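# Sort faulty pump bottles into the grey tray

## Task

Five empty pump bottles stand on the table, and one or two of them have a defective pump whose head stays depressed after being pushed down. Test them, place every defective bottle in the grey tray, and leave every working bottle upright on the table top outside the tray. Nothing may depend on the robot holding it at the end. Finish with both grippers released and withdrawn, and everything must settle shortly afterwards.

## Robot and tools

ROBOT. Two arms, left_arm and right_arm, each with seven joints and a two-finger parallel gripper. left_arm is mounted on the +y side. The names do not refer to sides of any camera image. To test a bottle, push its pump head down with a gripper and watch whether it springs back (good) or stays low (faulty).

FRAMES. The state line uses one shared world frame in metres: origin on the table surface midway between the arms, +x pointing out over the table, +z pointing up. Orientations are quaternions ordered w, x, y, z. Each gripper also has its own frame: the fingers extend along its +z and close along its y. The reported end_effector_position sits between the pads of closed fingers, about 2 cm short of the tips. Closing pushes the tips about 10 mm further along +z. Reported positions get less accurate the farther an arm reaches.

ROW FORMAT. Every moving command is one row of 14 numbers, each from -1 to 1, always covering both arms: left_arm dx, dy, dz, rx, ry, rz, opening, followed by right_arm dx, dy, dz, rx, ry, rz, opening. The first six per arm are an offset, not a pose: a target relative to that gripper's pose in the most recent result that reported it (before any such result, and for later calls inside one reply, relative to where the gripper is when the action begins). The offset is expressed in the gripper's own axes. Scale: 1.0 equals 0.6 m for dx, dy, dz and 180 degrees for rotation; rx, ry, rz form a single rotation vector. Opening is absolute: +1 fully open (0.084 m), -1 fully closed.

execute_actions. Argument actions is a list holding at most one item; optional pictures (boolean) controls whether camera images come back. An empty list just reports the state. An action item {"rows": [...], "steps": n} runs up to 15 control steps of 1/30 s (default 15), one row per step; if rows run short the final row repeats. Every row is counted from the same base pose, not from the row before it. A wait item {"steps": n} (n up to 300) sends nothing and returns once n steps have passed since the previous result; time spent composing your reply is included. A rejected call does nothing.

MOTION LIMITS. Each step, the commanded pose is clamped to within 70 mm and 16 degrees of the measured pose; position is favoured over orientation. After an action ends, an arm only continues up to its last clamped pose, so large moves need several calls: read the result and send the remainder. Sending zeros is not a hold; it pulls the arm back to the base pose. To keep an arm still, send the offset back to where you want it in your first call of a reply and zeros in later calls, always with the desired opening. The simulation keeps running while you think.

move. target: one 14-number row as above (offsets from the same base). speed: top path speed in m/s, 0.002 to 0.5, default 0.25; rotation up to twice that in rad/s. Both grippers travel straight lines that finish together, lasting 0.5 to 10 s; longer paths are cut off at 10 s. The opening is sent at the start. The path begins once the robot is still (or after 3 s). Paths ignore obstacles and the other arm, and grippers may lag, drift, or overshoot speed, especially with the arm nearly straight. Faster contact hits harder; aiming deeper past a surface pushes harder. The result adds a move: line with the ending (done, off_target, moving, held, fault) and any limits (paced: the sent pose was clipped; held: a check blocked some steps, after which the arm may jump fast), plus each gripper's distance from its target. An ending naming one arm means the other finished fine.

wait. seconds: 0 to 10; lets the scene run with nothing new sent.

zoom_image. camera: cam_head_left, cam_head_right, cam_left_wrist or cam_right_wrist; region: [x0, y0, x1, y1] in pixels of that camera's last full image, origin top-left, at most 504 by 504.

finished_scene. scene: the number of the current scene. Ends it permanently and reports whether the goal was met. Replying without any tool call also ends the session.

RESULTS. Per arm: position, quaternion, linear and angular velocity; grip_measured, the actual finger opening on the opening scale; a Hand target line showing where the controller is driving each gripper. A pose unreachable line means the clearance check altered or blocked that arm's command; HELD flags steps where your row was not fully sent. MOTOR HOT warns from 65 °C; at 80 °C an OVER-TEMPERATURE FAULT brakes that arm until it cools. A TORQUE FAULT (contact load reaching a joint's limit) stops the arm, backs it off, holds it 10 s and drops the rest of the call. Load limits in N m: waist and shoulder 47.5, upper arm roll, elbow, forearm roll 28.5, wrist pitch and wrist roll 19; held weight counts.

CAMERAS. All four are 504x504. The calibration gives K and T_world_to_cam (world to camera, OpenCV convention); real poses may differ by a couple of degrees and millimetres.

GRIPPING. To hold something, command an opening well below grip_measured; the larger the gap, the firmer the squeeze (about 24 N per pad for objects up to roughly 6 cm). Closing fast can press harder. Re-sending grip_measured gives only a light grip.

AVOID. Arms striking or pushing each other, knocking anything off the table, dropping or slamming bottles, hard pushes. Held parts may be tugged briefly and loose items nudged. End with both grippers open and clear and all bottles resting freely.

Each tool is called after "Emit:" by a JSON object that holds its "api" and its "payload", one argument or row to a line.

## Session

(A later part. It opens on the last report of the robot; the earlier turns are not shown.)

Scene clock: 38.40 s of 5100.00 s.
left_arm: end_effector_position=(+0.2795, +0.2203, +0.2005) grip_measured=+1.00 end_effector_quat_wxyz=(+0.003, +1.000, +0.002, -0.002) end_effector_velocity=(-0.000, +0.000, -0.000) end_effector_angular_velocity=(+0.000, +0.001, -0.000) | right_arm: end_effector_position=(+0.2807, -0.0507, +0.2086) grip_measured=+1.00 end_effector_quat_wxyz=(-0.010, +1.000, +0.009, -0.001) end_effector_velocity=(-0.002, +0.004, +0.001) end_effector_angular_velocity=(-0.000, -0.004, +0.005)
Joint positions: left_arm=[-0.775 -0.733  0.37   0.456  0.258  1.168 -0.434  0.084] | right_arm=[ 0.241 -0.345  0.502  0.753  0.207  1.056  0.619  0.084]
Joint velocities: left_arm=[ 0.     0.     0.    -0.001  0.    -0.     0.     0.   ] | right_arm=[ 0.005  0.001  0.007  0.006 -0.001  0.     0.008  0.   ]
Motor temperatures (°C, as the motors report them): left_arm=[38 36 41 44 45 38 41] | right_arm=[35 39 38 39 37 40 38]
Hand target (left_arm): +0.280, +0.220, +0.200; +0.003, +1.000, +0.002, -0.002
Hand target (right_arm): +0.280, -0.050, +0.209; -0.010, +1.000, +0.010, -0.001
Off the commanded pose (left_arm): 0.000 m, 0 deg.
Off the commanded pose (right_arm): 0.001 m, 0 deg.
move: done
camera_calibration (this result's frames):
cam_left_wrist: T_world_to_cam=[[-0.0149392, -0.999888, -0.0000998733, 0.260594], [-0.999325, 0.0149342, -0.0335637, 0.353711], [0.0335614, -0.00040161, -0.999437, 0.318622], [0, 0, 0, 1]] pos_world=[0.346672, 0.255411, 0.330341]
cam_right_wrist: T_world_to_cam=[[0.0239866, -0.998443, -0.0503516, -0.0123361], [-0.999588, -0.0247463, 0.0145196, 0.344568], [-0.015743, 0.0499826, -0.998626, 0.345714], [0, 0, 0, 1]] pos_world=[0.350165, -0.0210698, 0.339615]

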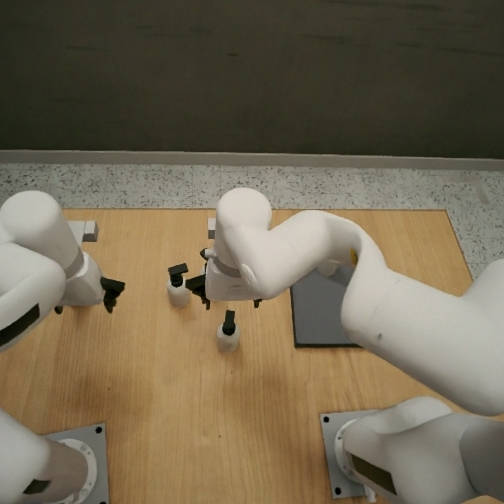

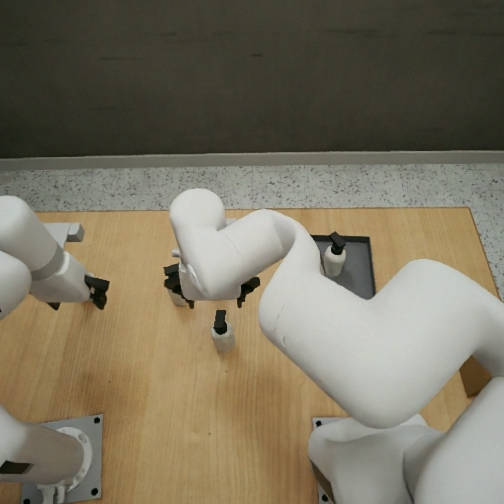

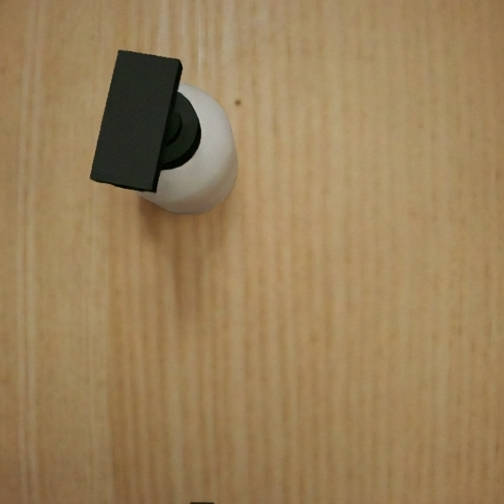

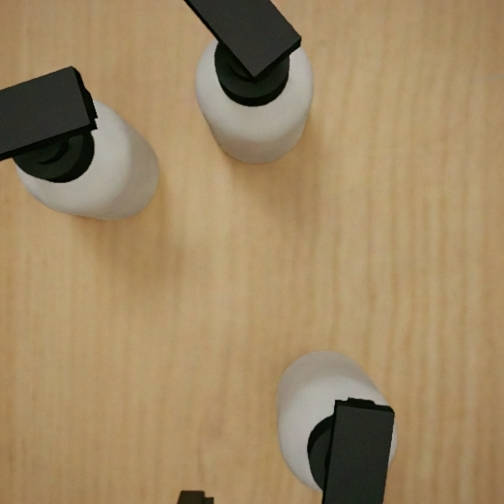

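Aligned.

Emit:
{"api": "move", "payload": {
  "target": [0,0,0,0,0,0,1, 0,0,0.217,0,0,0,1],
  "speed": 0.1
}}

Emit:
{"api": "move", "payload": {
  "target": [0,0,0,0,0,0,1, 0,0,0,0,0,0,-0.3]
}}

Emit:
{"api": "move", "payload": {
  "target": [0,0,0,0,0,0,1, 0,0,-0.12,0,0,0,-0.3],
  "speed": 0.12
}}

Emit:
{"api": "move", "payload": {
  "target": [0,0,0,0,0,0,1, 0.1,0.45,0,0,0,0,-0.3]
}}

Emit:
{"api": "move", "payload": {
  "target": [0,0,0,0,0,0,1, 0,0,0.102,0,0,0,-0.3],
  "speed": 0.08
}}

Emit:
{"api": "move", "payload": {
  "target": [0,0,0,0,0,0,1, 0,0,0,0,0,0,1]
}}

Emit:
{"api": "move", "payload": {
  "target": [0,0,0,0,0,0,1, 0,0,-0.25,0,0,0,1]
}}

Scene clock: 41.80 s of 5100.00 s.
left_arm: end_effector_position=(+0.2795, +0.2203, +0.2005) grip_measured=+1.00 end_effector_quat_wxyz=(+0.003, +1.000, +0.002, -0.002) end_effector_velocity=(-0.000, -0.000, -0.000) end_effector_angular_velocity=(-0.000, +0.000, +0.001) | right_arm: end_effector_position=(+0.2804, -0.0481, +0.0785) grip_measured=+1.00 end_effector_quat_wxyz=(-0.010, +1.000, +0.009, -0.001) end_effector_velocity=(+0.000, +0.000, -0.001) end_effector_angular_velocity=(-0.001, -0.002, +0.000)
Joint positions: left_arm=[-0.775 -0.733  0.37   0.456  0.258  1.168 -0.434  0.084] | right_arm=[ 0.211 -0.059  0.585  0.573  0.084  0.61   0.731  0.084]
Joint velocities: left_arm=[ 0.     0.    -0.    -0.    -0.    -0.    -0.001  0.   ] | right_arm=[-0.001  0.005  0.001  0.    -0.007 -0.005  0.006 -0.   ]
Motor temperatures (°C, as the motors report them): left_arm=[38 36 41 44 45 38 41] | right_arm=[35 39 38 39 37 40 38]
Hand target (left_arm): +0.280, +0.220, +0.200; +0.003, +1.000, +0.002, -0.002
Hand target (right_arm): +0.280, -0.048, +0.078; -0.010, +1.000, +0.009, -0.001
Off the commanded pose (left_arm): 0.000 m, 0 deg.
Off the commanded pose (right_arm): 0.000 m, 0 deg.
move: done
camera_calibration (this result's frames):
cam_left_wrist: T_world_to_cam=[[-0.0149392, -0.999888, -0.000099818, 0.260594], [-0.999325, 0.0149342, -0.0335635, 0.353711], [0.0335613, -0.000401663, -0.999437, 0.318622], [0, 0, 0, 1]] pos_world=[0.346672, 0.255411, 0.330341]
cam_right_wrist: T_world_to_cam=[[0.023695, -0.998423, -0.050899, -0.0161326], [-0.999603, -0.0244388, 0.0140407, 0.34631], [-0.0152624, 0.0505461, -0.998605, 0.215603], [0, 0, 0, 1]] pos_world=[0.349846, -0.0185416, 0.209619]

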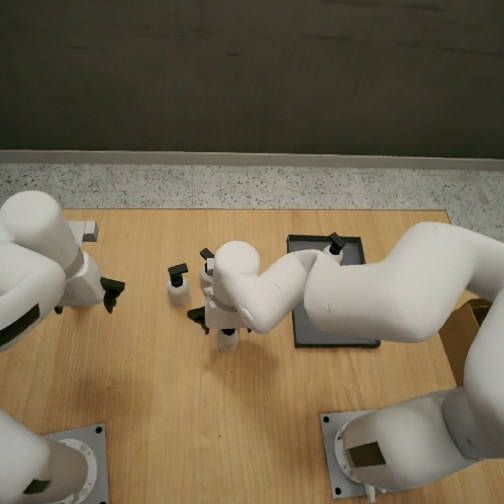

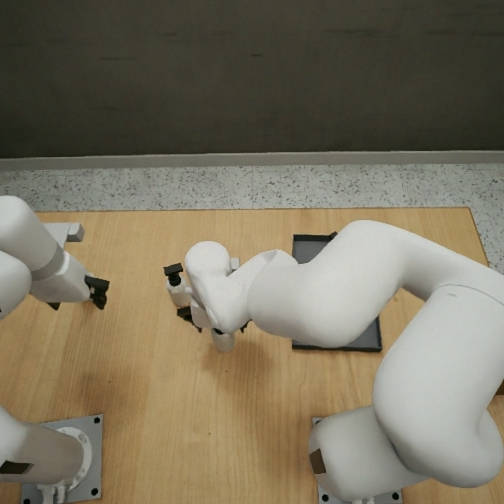

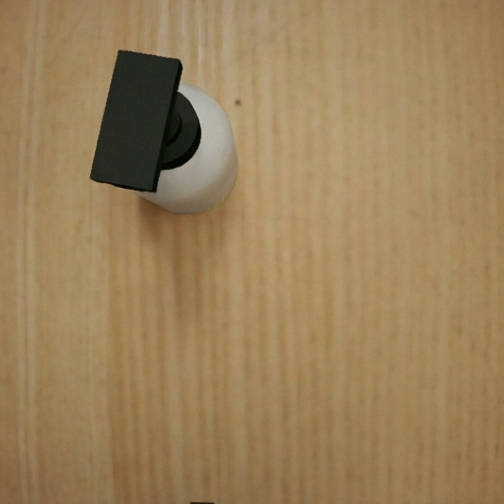

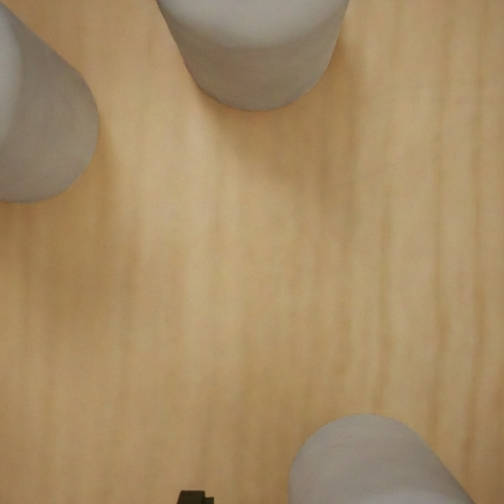

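Scene clock: 42.30 s of 5100.00 s.
left_arm: end_effector_position=(+0.2795, +0.2203, +0.2005) grip_measured=+1.00 end_effector_quat_wxyz=(+0.003, +1.000, +0.002, -0.002) end_effector_velocity=(-0.000, -0.000, -0.000) end_effector_angular_velocity=(+0.000, -0.000, -0.000) | right_arm: end_effector_position=(+0.2806, -0.0479, +0.0787) grip_measured=+0.11 end_effector_quat_wxyz=(-0.011, +1.000, +0.009, -0.001) end_effector_velocity=(+0.000, +0.000, +0.000) end_effector_angular_velocity=(-0.000, -0.000, +0.002)
Joint positions: left_arm=[-0.775 -0.733  0.37   0.456  0.258  1.168 -0.434  0.084] | right_arm=[ 0.211 -0.059  0.585  0.573  0.084  0.61   0.731  0.049]
Joint velocities: left_arm=[ 0.    -0.    -0.001 -0.     0.    -0.    -0.     0.   ] | right_arm=[ 0.001  0.    -0.001  0.001 -0.001  0.    -0.002  0.   ]
Motor temperatures (°C, as the motors report them): left_arm=[38 36 41 44 45 38 41] | right_arm=[35 39 38 39 37 40 38]
Hand target (left_arm): +0.280, +0.220, +0.200; +0.003, +1.000, +0.002, -0.002
Hand target (right_arm): +0.280, -0.048, +0.079; -0.010, +1.000, +0.009, -0.001
Off the commanded pose (left_arm): 0.000 m, 0 deg.
Off the commanded pose (right_arm): 0.000 m, 0 deg.
move: done
camera_calibration (this result's frames):
cam_left_wrist: T_world_to_cam=[[-0.0149392, -0.999888, -0.0000997531, 0.260594], [-0.999325, 0.0149341, -0.0335636, 0.353711], [0.0335614, -0.000401727, -0.999437, 0.318622], [0, 0, 0, 1]] pos_world=[0.346672, 0.255411, 0.330341]
cam_right_wrist: T_world_to_cam=[[0.0237057, -0.998403, -0.0512698, -0.015951], [-0.99961, -0.0244274, 0.0134966, 0.346535], [-0.0147274, 0.0509299, -0.998594, 0.215666], [0, 0, 0, 1]] pos_world=[0.349954, -0.0184444, 0.209868]

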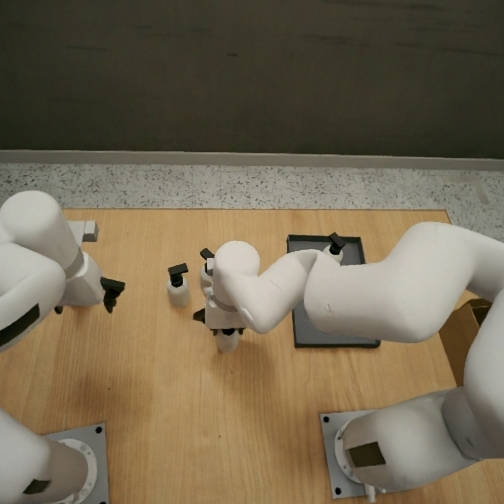

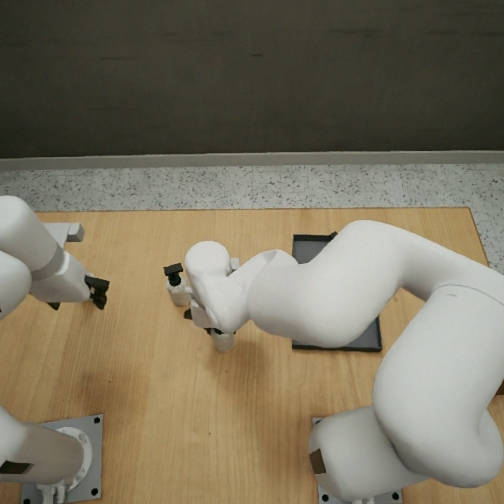

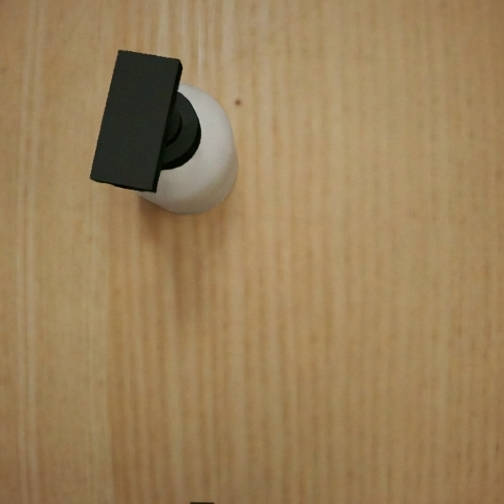

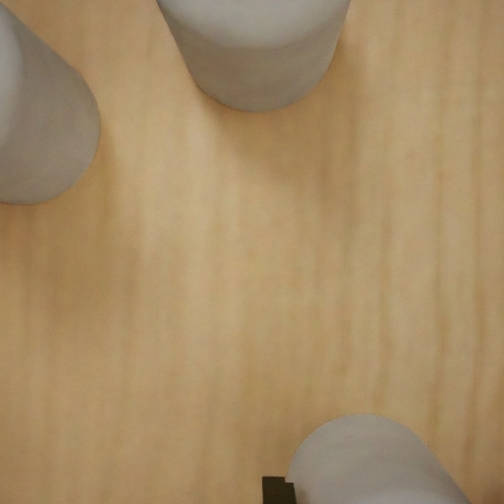

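Scene clock: 43.30 s of 5100.00 s.
left_arm: end_effector_position=(+0.2795, +0.2203, +0.2005) grip_measured=+1.00 end_effector_quat_wxyz=(+0.003, +1.000, +0.002, -0.002) end_effector_velocity=(-0.000, -0.000, -0.000) end_effector_angular_velocity=(+0.001, +0.000, -0.002) | right_arm: end_effector_position=(+0.2805, -0.0495, +0.1504) grip_measured=+0.11 end_effector_quat_wxyz=(-0.010, +1.000, +0.009, -0.001) end_effector_velocity=(-0.000, -0.000, +0.001) end_effector_angular_velocity=(+0.000, +0.001, +0.000)
Joint positions: left_arm=[-0.775 -0.733  0.37   0.456  0.258  1.168 -0.434  0.084] | right_arm=[ 0.23  -0.251  0.547  0.652  0.192  0.864  0.642  0.049]
Joint velocities: left_arm=[-0.    -0.    -0.002 -0.001 -0.     0.     0.001  0.   ] | right_arm=[ 0.001 -0.004 -0.002  0.001  0.002  0.005 -0.002 -0.   ]
Motor temperatures (°C, as the motors report them): left_arm=[38 36 41 44 45 38 41] | right_arm=[35 39 38 39 37 40 38]
Hand target (left_arm): +0.280, +0.220, +0.200; +0.003, +1.000, +0.002, -0.002
Hand target (right_arm): +0.281, -0.049, +0.151; -0.011, +1.000, +0.009, -0.001
Off the commanded pose (left_arm): 0.000 m, 0 deg.
Off the commanded pose (right_arm): 0.000 m, 0 deg.
move: done
camera_calibration (this result's frames):
cam_left_wrist: T_world_to_cam=[[-0.0149392, -0.999888, -0.000099845, 0.260594], [-0.999325, 0.0149342, -0.0335635, 0.353711], [0.0335612, -0.000401635, -0.999437, 0.318622], [0, 0, 0, 1]] pos_world=[0.346672, 0.255411, 0.330341]
cam_right_wrist: T_world_to_cam=[[0.0239132, -0.998426, -0.0507401, -0.0139865], [-0.999594, -0.0246657, 0.0142564, 0.34535], [-0.0154855, 0.0503786, -0.99861, 0.287505], [0, 0, 0, 1]] pos_world=[0.349997, -0.0199302, 0.281472]

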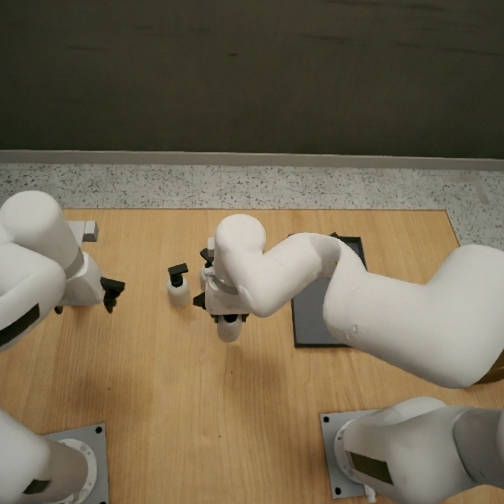

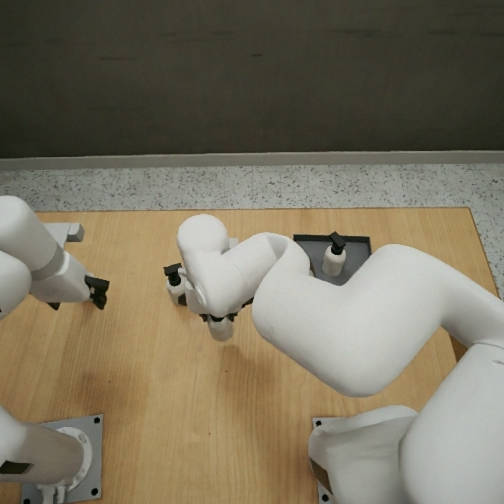

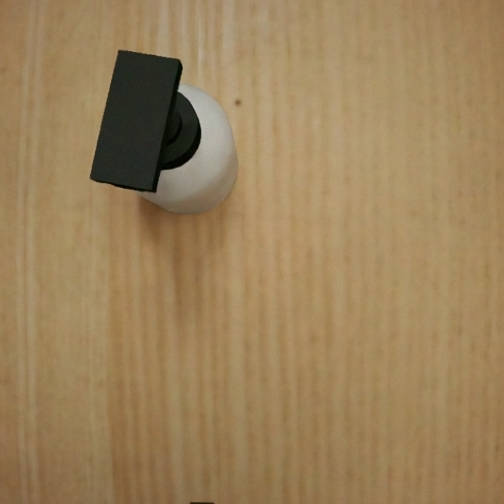

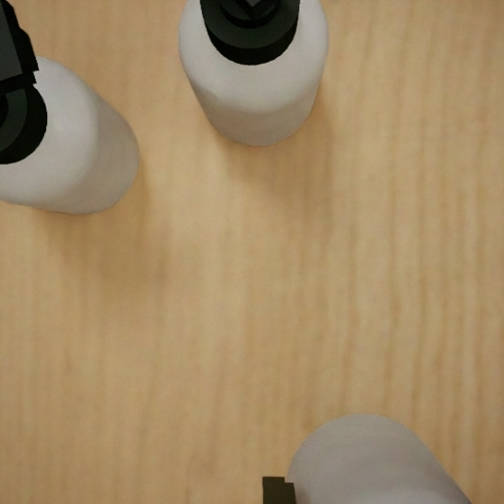

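Scene clock: 44.90 s of 5100.00 s.
left_arm: end_effector_position=(+0.2795, +0.2203, +0.2005) grip_measured=+1.00 end_effector_quat_wxyz=(+0.003, +1.000, +0.002, -0.002) end_effector_velocity=(+0.000, -0.000, +0.000) end_effector_angular_velocity=(+0.000, -0.000, -0.001) | right_arm: end_effector_position=(+0.3458, -0.3188, +0.1453) grip_measured=+0.11 end_effector_quat_wxyz=(-0.009, +1.000, +0.010, -0.000) end_effector_velocity=(+0.001, -0.003, +0.000) end_effector_angular_velocity=(+0.002, -0.000, -0.006)
Joint positions: left_arm=[-0.775 -0.733  0.37   0.456  0.258  1.168 -0.434  0.084] | right_arm=[-0.073 -0.391  0.061  0.481  0.055  0.874 -0.049  0.049]
Joint velocities: left_arm=[-0.     0.    -0.001  0.    -0.     0.     0.    -0.   ] | right_arm=[-0.005  0.002 -0.005  0.002  0.001 -0.    -0.004  0.   ]
Motor temperatures (°C, as the motors report them): left_arm=[38 36 41 44 45 38 41] | right_arm=[35 39 38 39 37 40 38]
Hand target (left_arm): +0.280, +0.220, +0.200; +0.003, +1.000, +0.002, -0.002
Hand target (right_arm): +0.346, -0.319, +0.145; -0.009, +1.000, +0.009, -0.000
Off the commanded pose (left_arm): 0.000 m, 0 deg.
Off the commanded pose (right_arm): 0.001 m, 0 deg.
move: done
camera_calibration (this result's frames):
cam_left_wrist: T_world_to_cam=[[-0.0149391, -0.999888, -0.0000997873, 0.260594], [-0.999325, 0.014934, -0.0335636, 0.353711], [0.0335613, -0.00040169, -0.999437, 0.318622], [0, 0, 0, 1]] pos_world=[0.346672, 0.255411, 0.330341]
cam_right_wrist: T_world_to_cam=[[0.0248325, -0.998507, -0.0486593, -0.285309], [-0.999587, -0.0255051, 0.0132502, 0.403883], [-0.0144714, 0.0483102, -0.998728, 0.29598], [0, 0, 0, 1]] pos_world=[0.415084, -0.28888, 0.276369]

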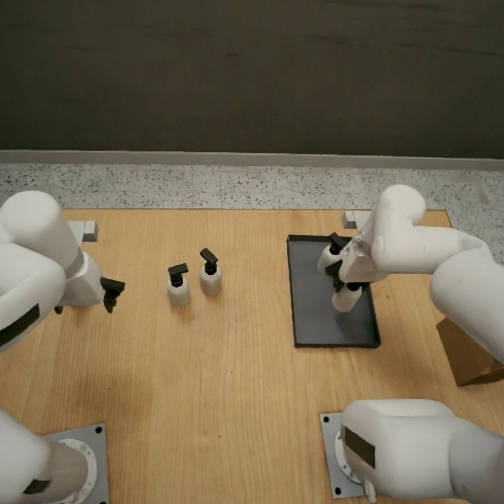

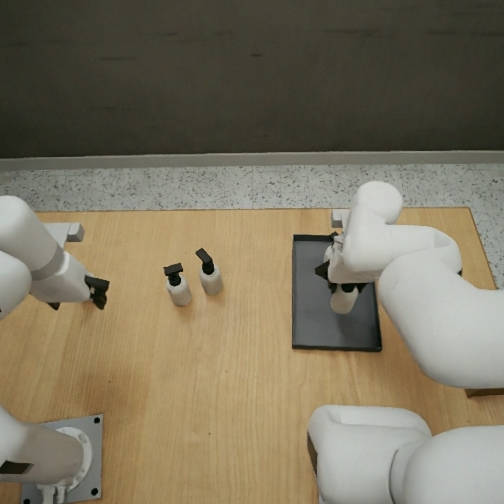

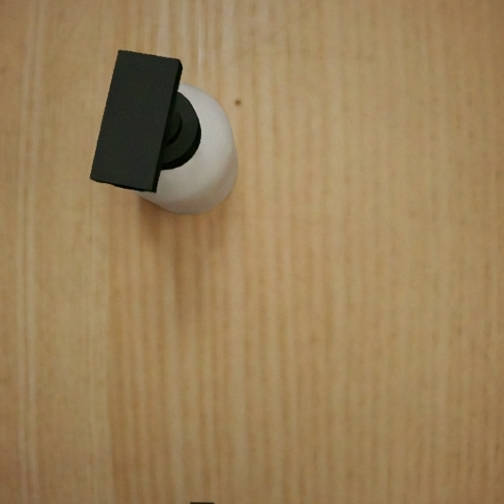

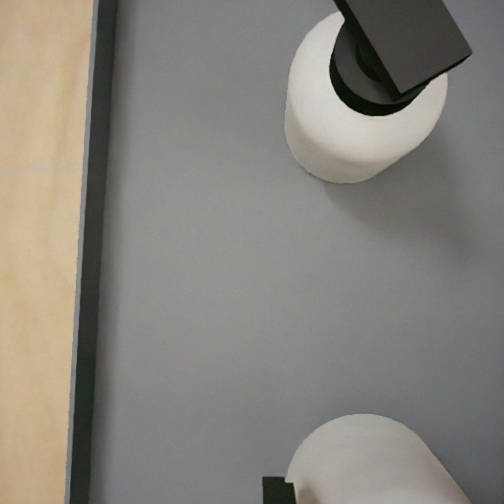

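Scene clock: 46.03 s of 5100.00 s.
left_arm: end_effector_position=(+0.2795, +0.2203, +0.2005) grip_measured=+1.00 end_effector_quat_wxyz=(+0.003, +1.000, +0.002, -0.002) end_effector_velocity=(+0.000, +0.000, +0.000) end_effector_angular_velocity=(-0.001, -0.001, -0.001) | right_arm: end_effector_position=(+0.3459, -0.3177, +0.0843) grip_measured=+0.11 end_effector_quat_wxyz=(-0.009, +1.000, +0.010, -0.000) end_effector_velocity=(-0.000, +0.000, -0.001) end_effector_angular_velocity=(-0.000, +0.001, +0.001)
Joint positions: left_arm=[-0.775 -0.733  0.37   0.456  0.258  1.168 -0.434  0.084] | right_arm=[-0.071 -0.238  0.069  0.403  0.058  0.641 -0.048  0.049]
Joint velocities: left_arm=[ 0.    -0.     0.     0.001 -0.     0.     0.001 -0.   ] | right_arm=[-0.     0.004  0.    -0.002  0.    -0.005 -0.001  0.   ]
Motor temperatures (°C, as the motors report them): left_arm=[38 36 41 44 45 38 41] | right_arm=[35 39 38 39 37 40 38]
Hand target (left_arm): +0.280, +0.220, +0.200; +0.003, +1.000, +0.002, -0.002
Hand target (right_arm): +0.346, -0.318, +0.084; -0.009, +1.000, +0.010, -0.000
Off the commanded pose (left_arm): 0.000 m, 0 deg.
Off the commanded pose (right_arm): 0.000 m, 0 deg.
move: done
camera_calibration (this result's frames):
cam_left_wrist: T_world_to_cam=[[-0.0149393, -0.999888, -0.0000998926, 0.260594], [-0.999325, 0.0149342, -0.0335637, 0.353711], [0.0335614, -0.000401591, -0.999437, 0.318622], [0, 0, 0, 1]] pos_world=[0.346672, 0.255411, 0.330341]
cam_right_wrist: T_world_to_cam=[[0.0247727, -0.998517, -0.0484683, -0.287197], [-0.999598, -0.0254099, 0.0125745, 0.404875], [-0.0137874, 0.0481373, -0.998746, 0.234712], [0, 0, 0, 1]] pos_world=[0.415063, -0.287782, 0.215407]

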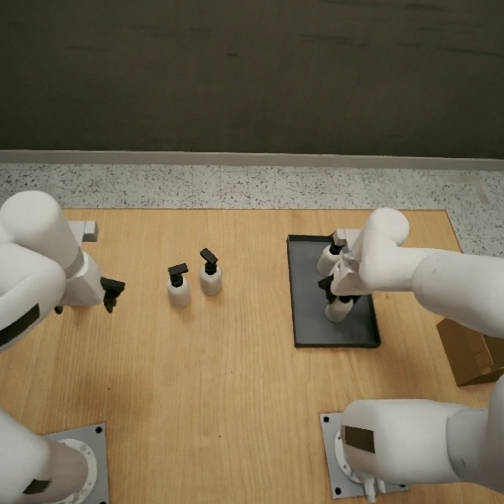

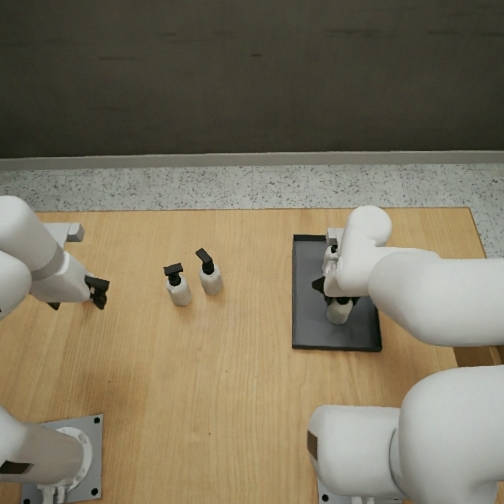

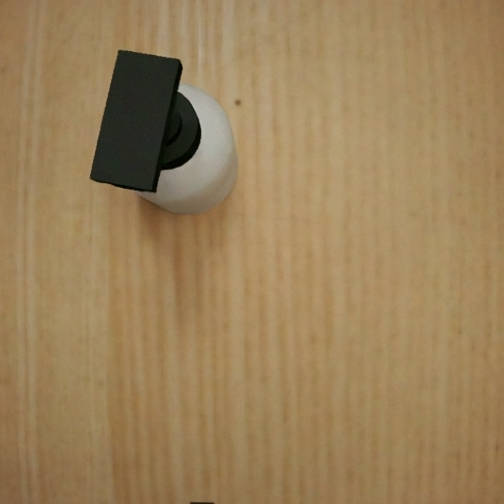

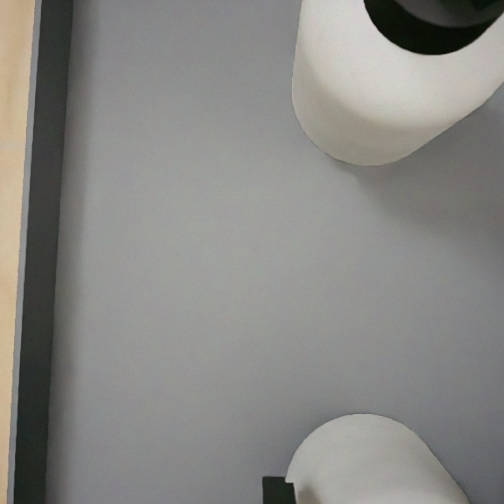

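Scene clock: 46.53 s of 5100.00 s.
left_arm: end_effector_position=(+0.2795, +0.2203, +0.2005) grip_measured=+1.00 end_effector_quat_wxyz=(+0.003, +1.000, +0.002, -0.002) end_effector_velocity=(-0.000, -0.000, -0.000) end_effector_angular_velocity=(+0.000, +0.000, -0.000) | right_arm: end_effector_position=(+0.3459, -0.3177, +0.0843) grip_measured=+1.00 end_effector_quat_wxyz=(-0.009, +1.000, +0.010, -0.000) end_effector_velocity=(-0.000, +0.000, -0.000) end_effector_angular_velocity=(-0.000, +0.001, +0.001)
Joint positions: left_arm=[-0.775 -0.733  0.37   0.456  0.258  1.168 -0.434  0.084] | right_arm=[-0.071 -0.238  0.069  0.403  0.058  0.641 -0.048  0.084]
Joint velocities: left_arm=[-0.  0. -0. -0. -0.  0.  0.  0.] | right_arm=[ 0.     0.    -0.    -0.    -0.001  0.001 -0.001  0.   ]
Motor temperatures (°C, as the motors report them): left_arm=[38 36 41 44 45 38 41] | right_arm=[35 39 38 39 37 40 38]
Hand target (left_arm): +0.280, +0.220, +0.200; +0.003, +1.000, +0.002, -0.002
Hand target (right_arm): +0.346, -0.318, +0.084; -0.009, +1.000, +0.010, -0.000
Off the commanded pose (left_arm): 0.000 m, 0 deg.
Off the commanded pose (right_arm): 0.000 m, 0 deg.
move: done
camera_calibration (this result's frames):
cam_left_wrist: T_world_to_cam=[[-0.0149394, -0.999888, -0.0000998769, 0.260594], [-0.999325, 0.0149344, -0.0335637, 0.353711], [0.0335614, -0.000401613, -0.999437, 0.318622], [0, 0, 0, 1]] pos_world=[0.346672, 0.255411, 0.330341]
cam_right_wrist: T_world_to_cam=[[0.0247734, -0.998518, -0.0484664, -0.287198], [-0.999598, -0.0254092, 0.0125454, 0.404883], [-0.0137583, 0.0481362, -0.998746, 0.234712], [0, 0, 0, 1]] pos_world=[0.415065, -0.287783, 0.215419]

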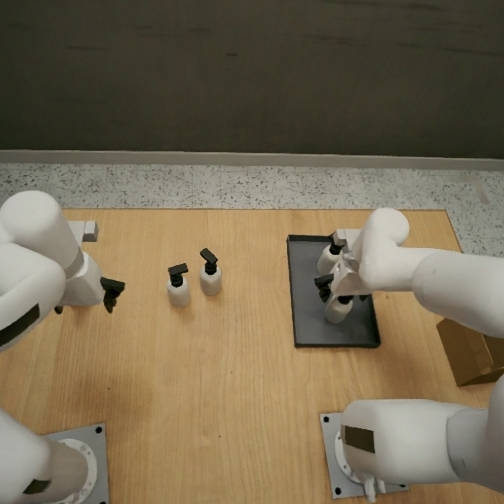

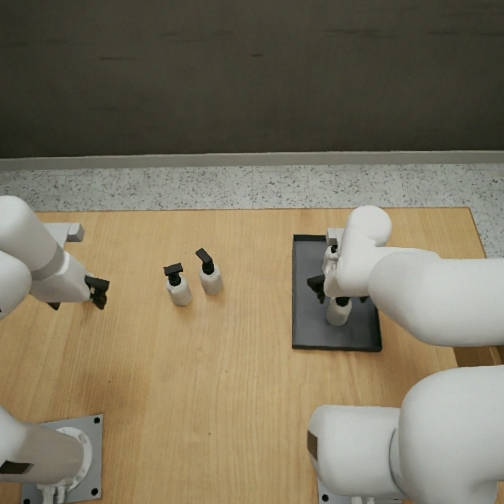

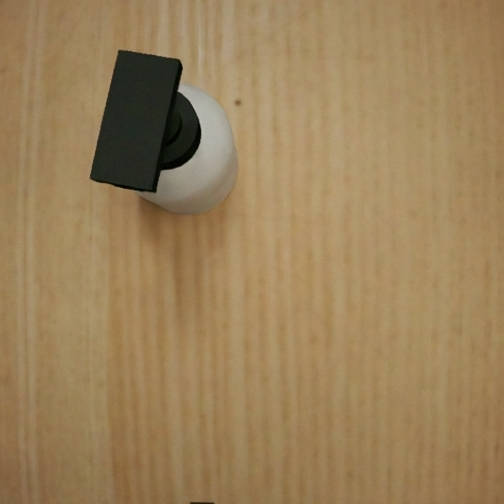

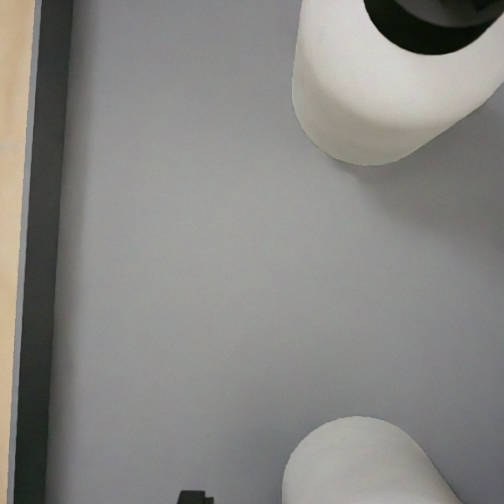

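Scene clock: 47.60 s of 5100.00 s.
left_arm: end_effector_position=(+0.2795, +0.2203, +0.2005) grip_measured=+1.00 end_effector_quat_wxyz=(+0.003, +1.000, +0.002, -0.002) end_effector_velocity=(+0.000, -0.000, +0.000) end_effector_angular_velocity=(+0.001, -0.001, -0.001) | right_arm: end_effector_position=(+0.3458, -0.3204, +0.2336) grip_measured=+1.00 end_effector_quat_wxyz=(-0.009, +1.000, +0.010, -0.001) end_effector_velocity=(+0.002, +0.000, +0.006) end_effector_angular_velocity=(-0.000, -0.009, +0.001)
Joint positions: left_arm=[-0.775 -0.733  0.37   0.456  0.258  1.168 -0.434  0.084] | right_arm=[-0.077 -0.507  0.051  0.661  0.047  1.17  -0.049  0.084]
Joint velocities: left_arm=[ 0.    -0.    -0.002  0.001 -0.    -0.    -0.    -0.   ] | right_arm=[ 0.001 -0.004 -0.     0.012 -0.     0.006 -0.     0.   ]
Motor temperatures (°C, as the motors report them): left_arm=[38 36 41 44 45 38 41] | right_arm=[35 39 38 39 37 40 38]
Hand target (left_arm): +0.280, +0.220, +0.200; +0.003, +1.000, +0.002, -0.002
Hand target (right_arm): +0.346, -0.320, +0.234; -0.009, +1.000, +0.010, -0.000
Off the commanded pose (left_arm): 0.000 m, 0 deg.
Off the commanded pose (right_arm): 0.001 m, 0 deg.
move: done
camera_calibration (this result's frames):
cam_left_wrist: T_world_to_cam=[[-0.0149395, -0.999888, -0.0000999579, 0.260594], [-0.999325, 0.0149344, -0.0335638, 0.353711], [0.0335616, -0.000401535, -0.999437, 0.318622], [0, 0, 0, 1]] pos_world=[0.346672, 0.255411, 0.330341]
cam_right_wrist: T_world_to_cam=[[0.0248423, -0.998499, -0.0488028, -0.282607], [-0.999571, -0.0255667, 0.0142751, 0.402382], [-0.0155014, 0.0484273, -0.998706, 0.384696], [0, 0, 0, 1]] pos_world=[0.415193, -0.290525, 0.364663]

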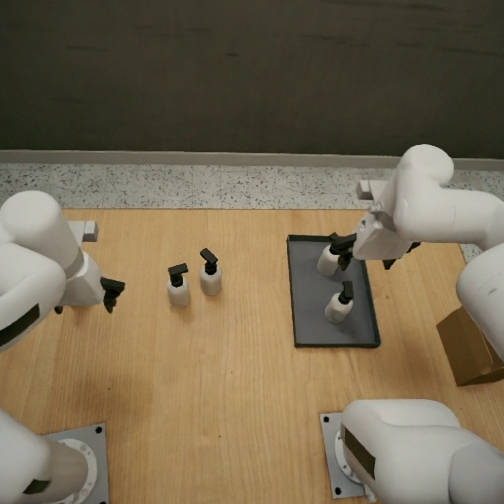

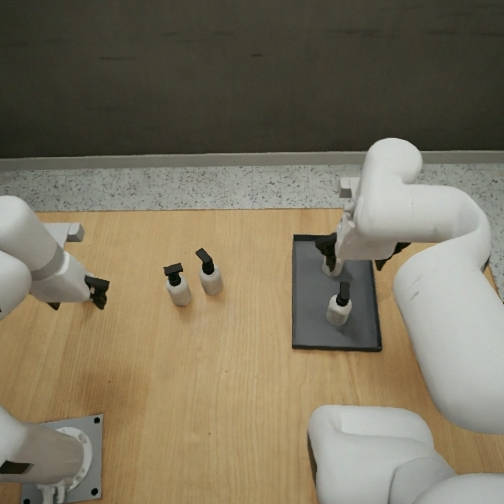

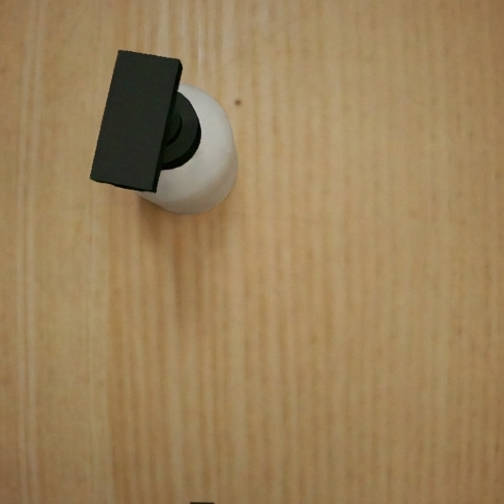

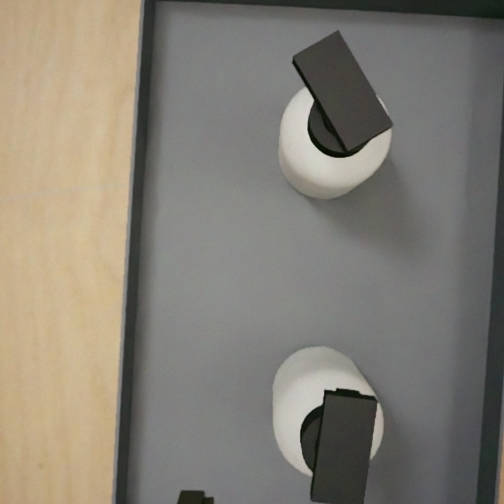

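Emit:
{"api": "finished_scene", "payload": {
  "scene": 1
}}

The scene is finished: the task was done.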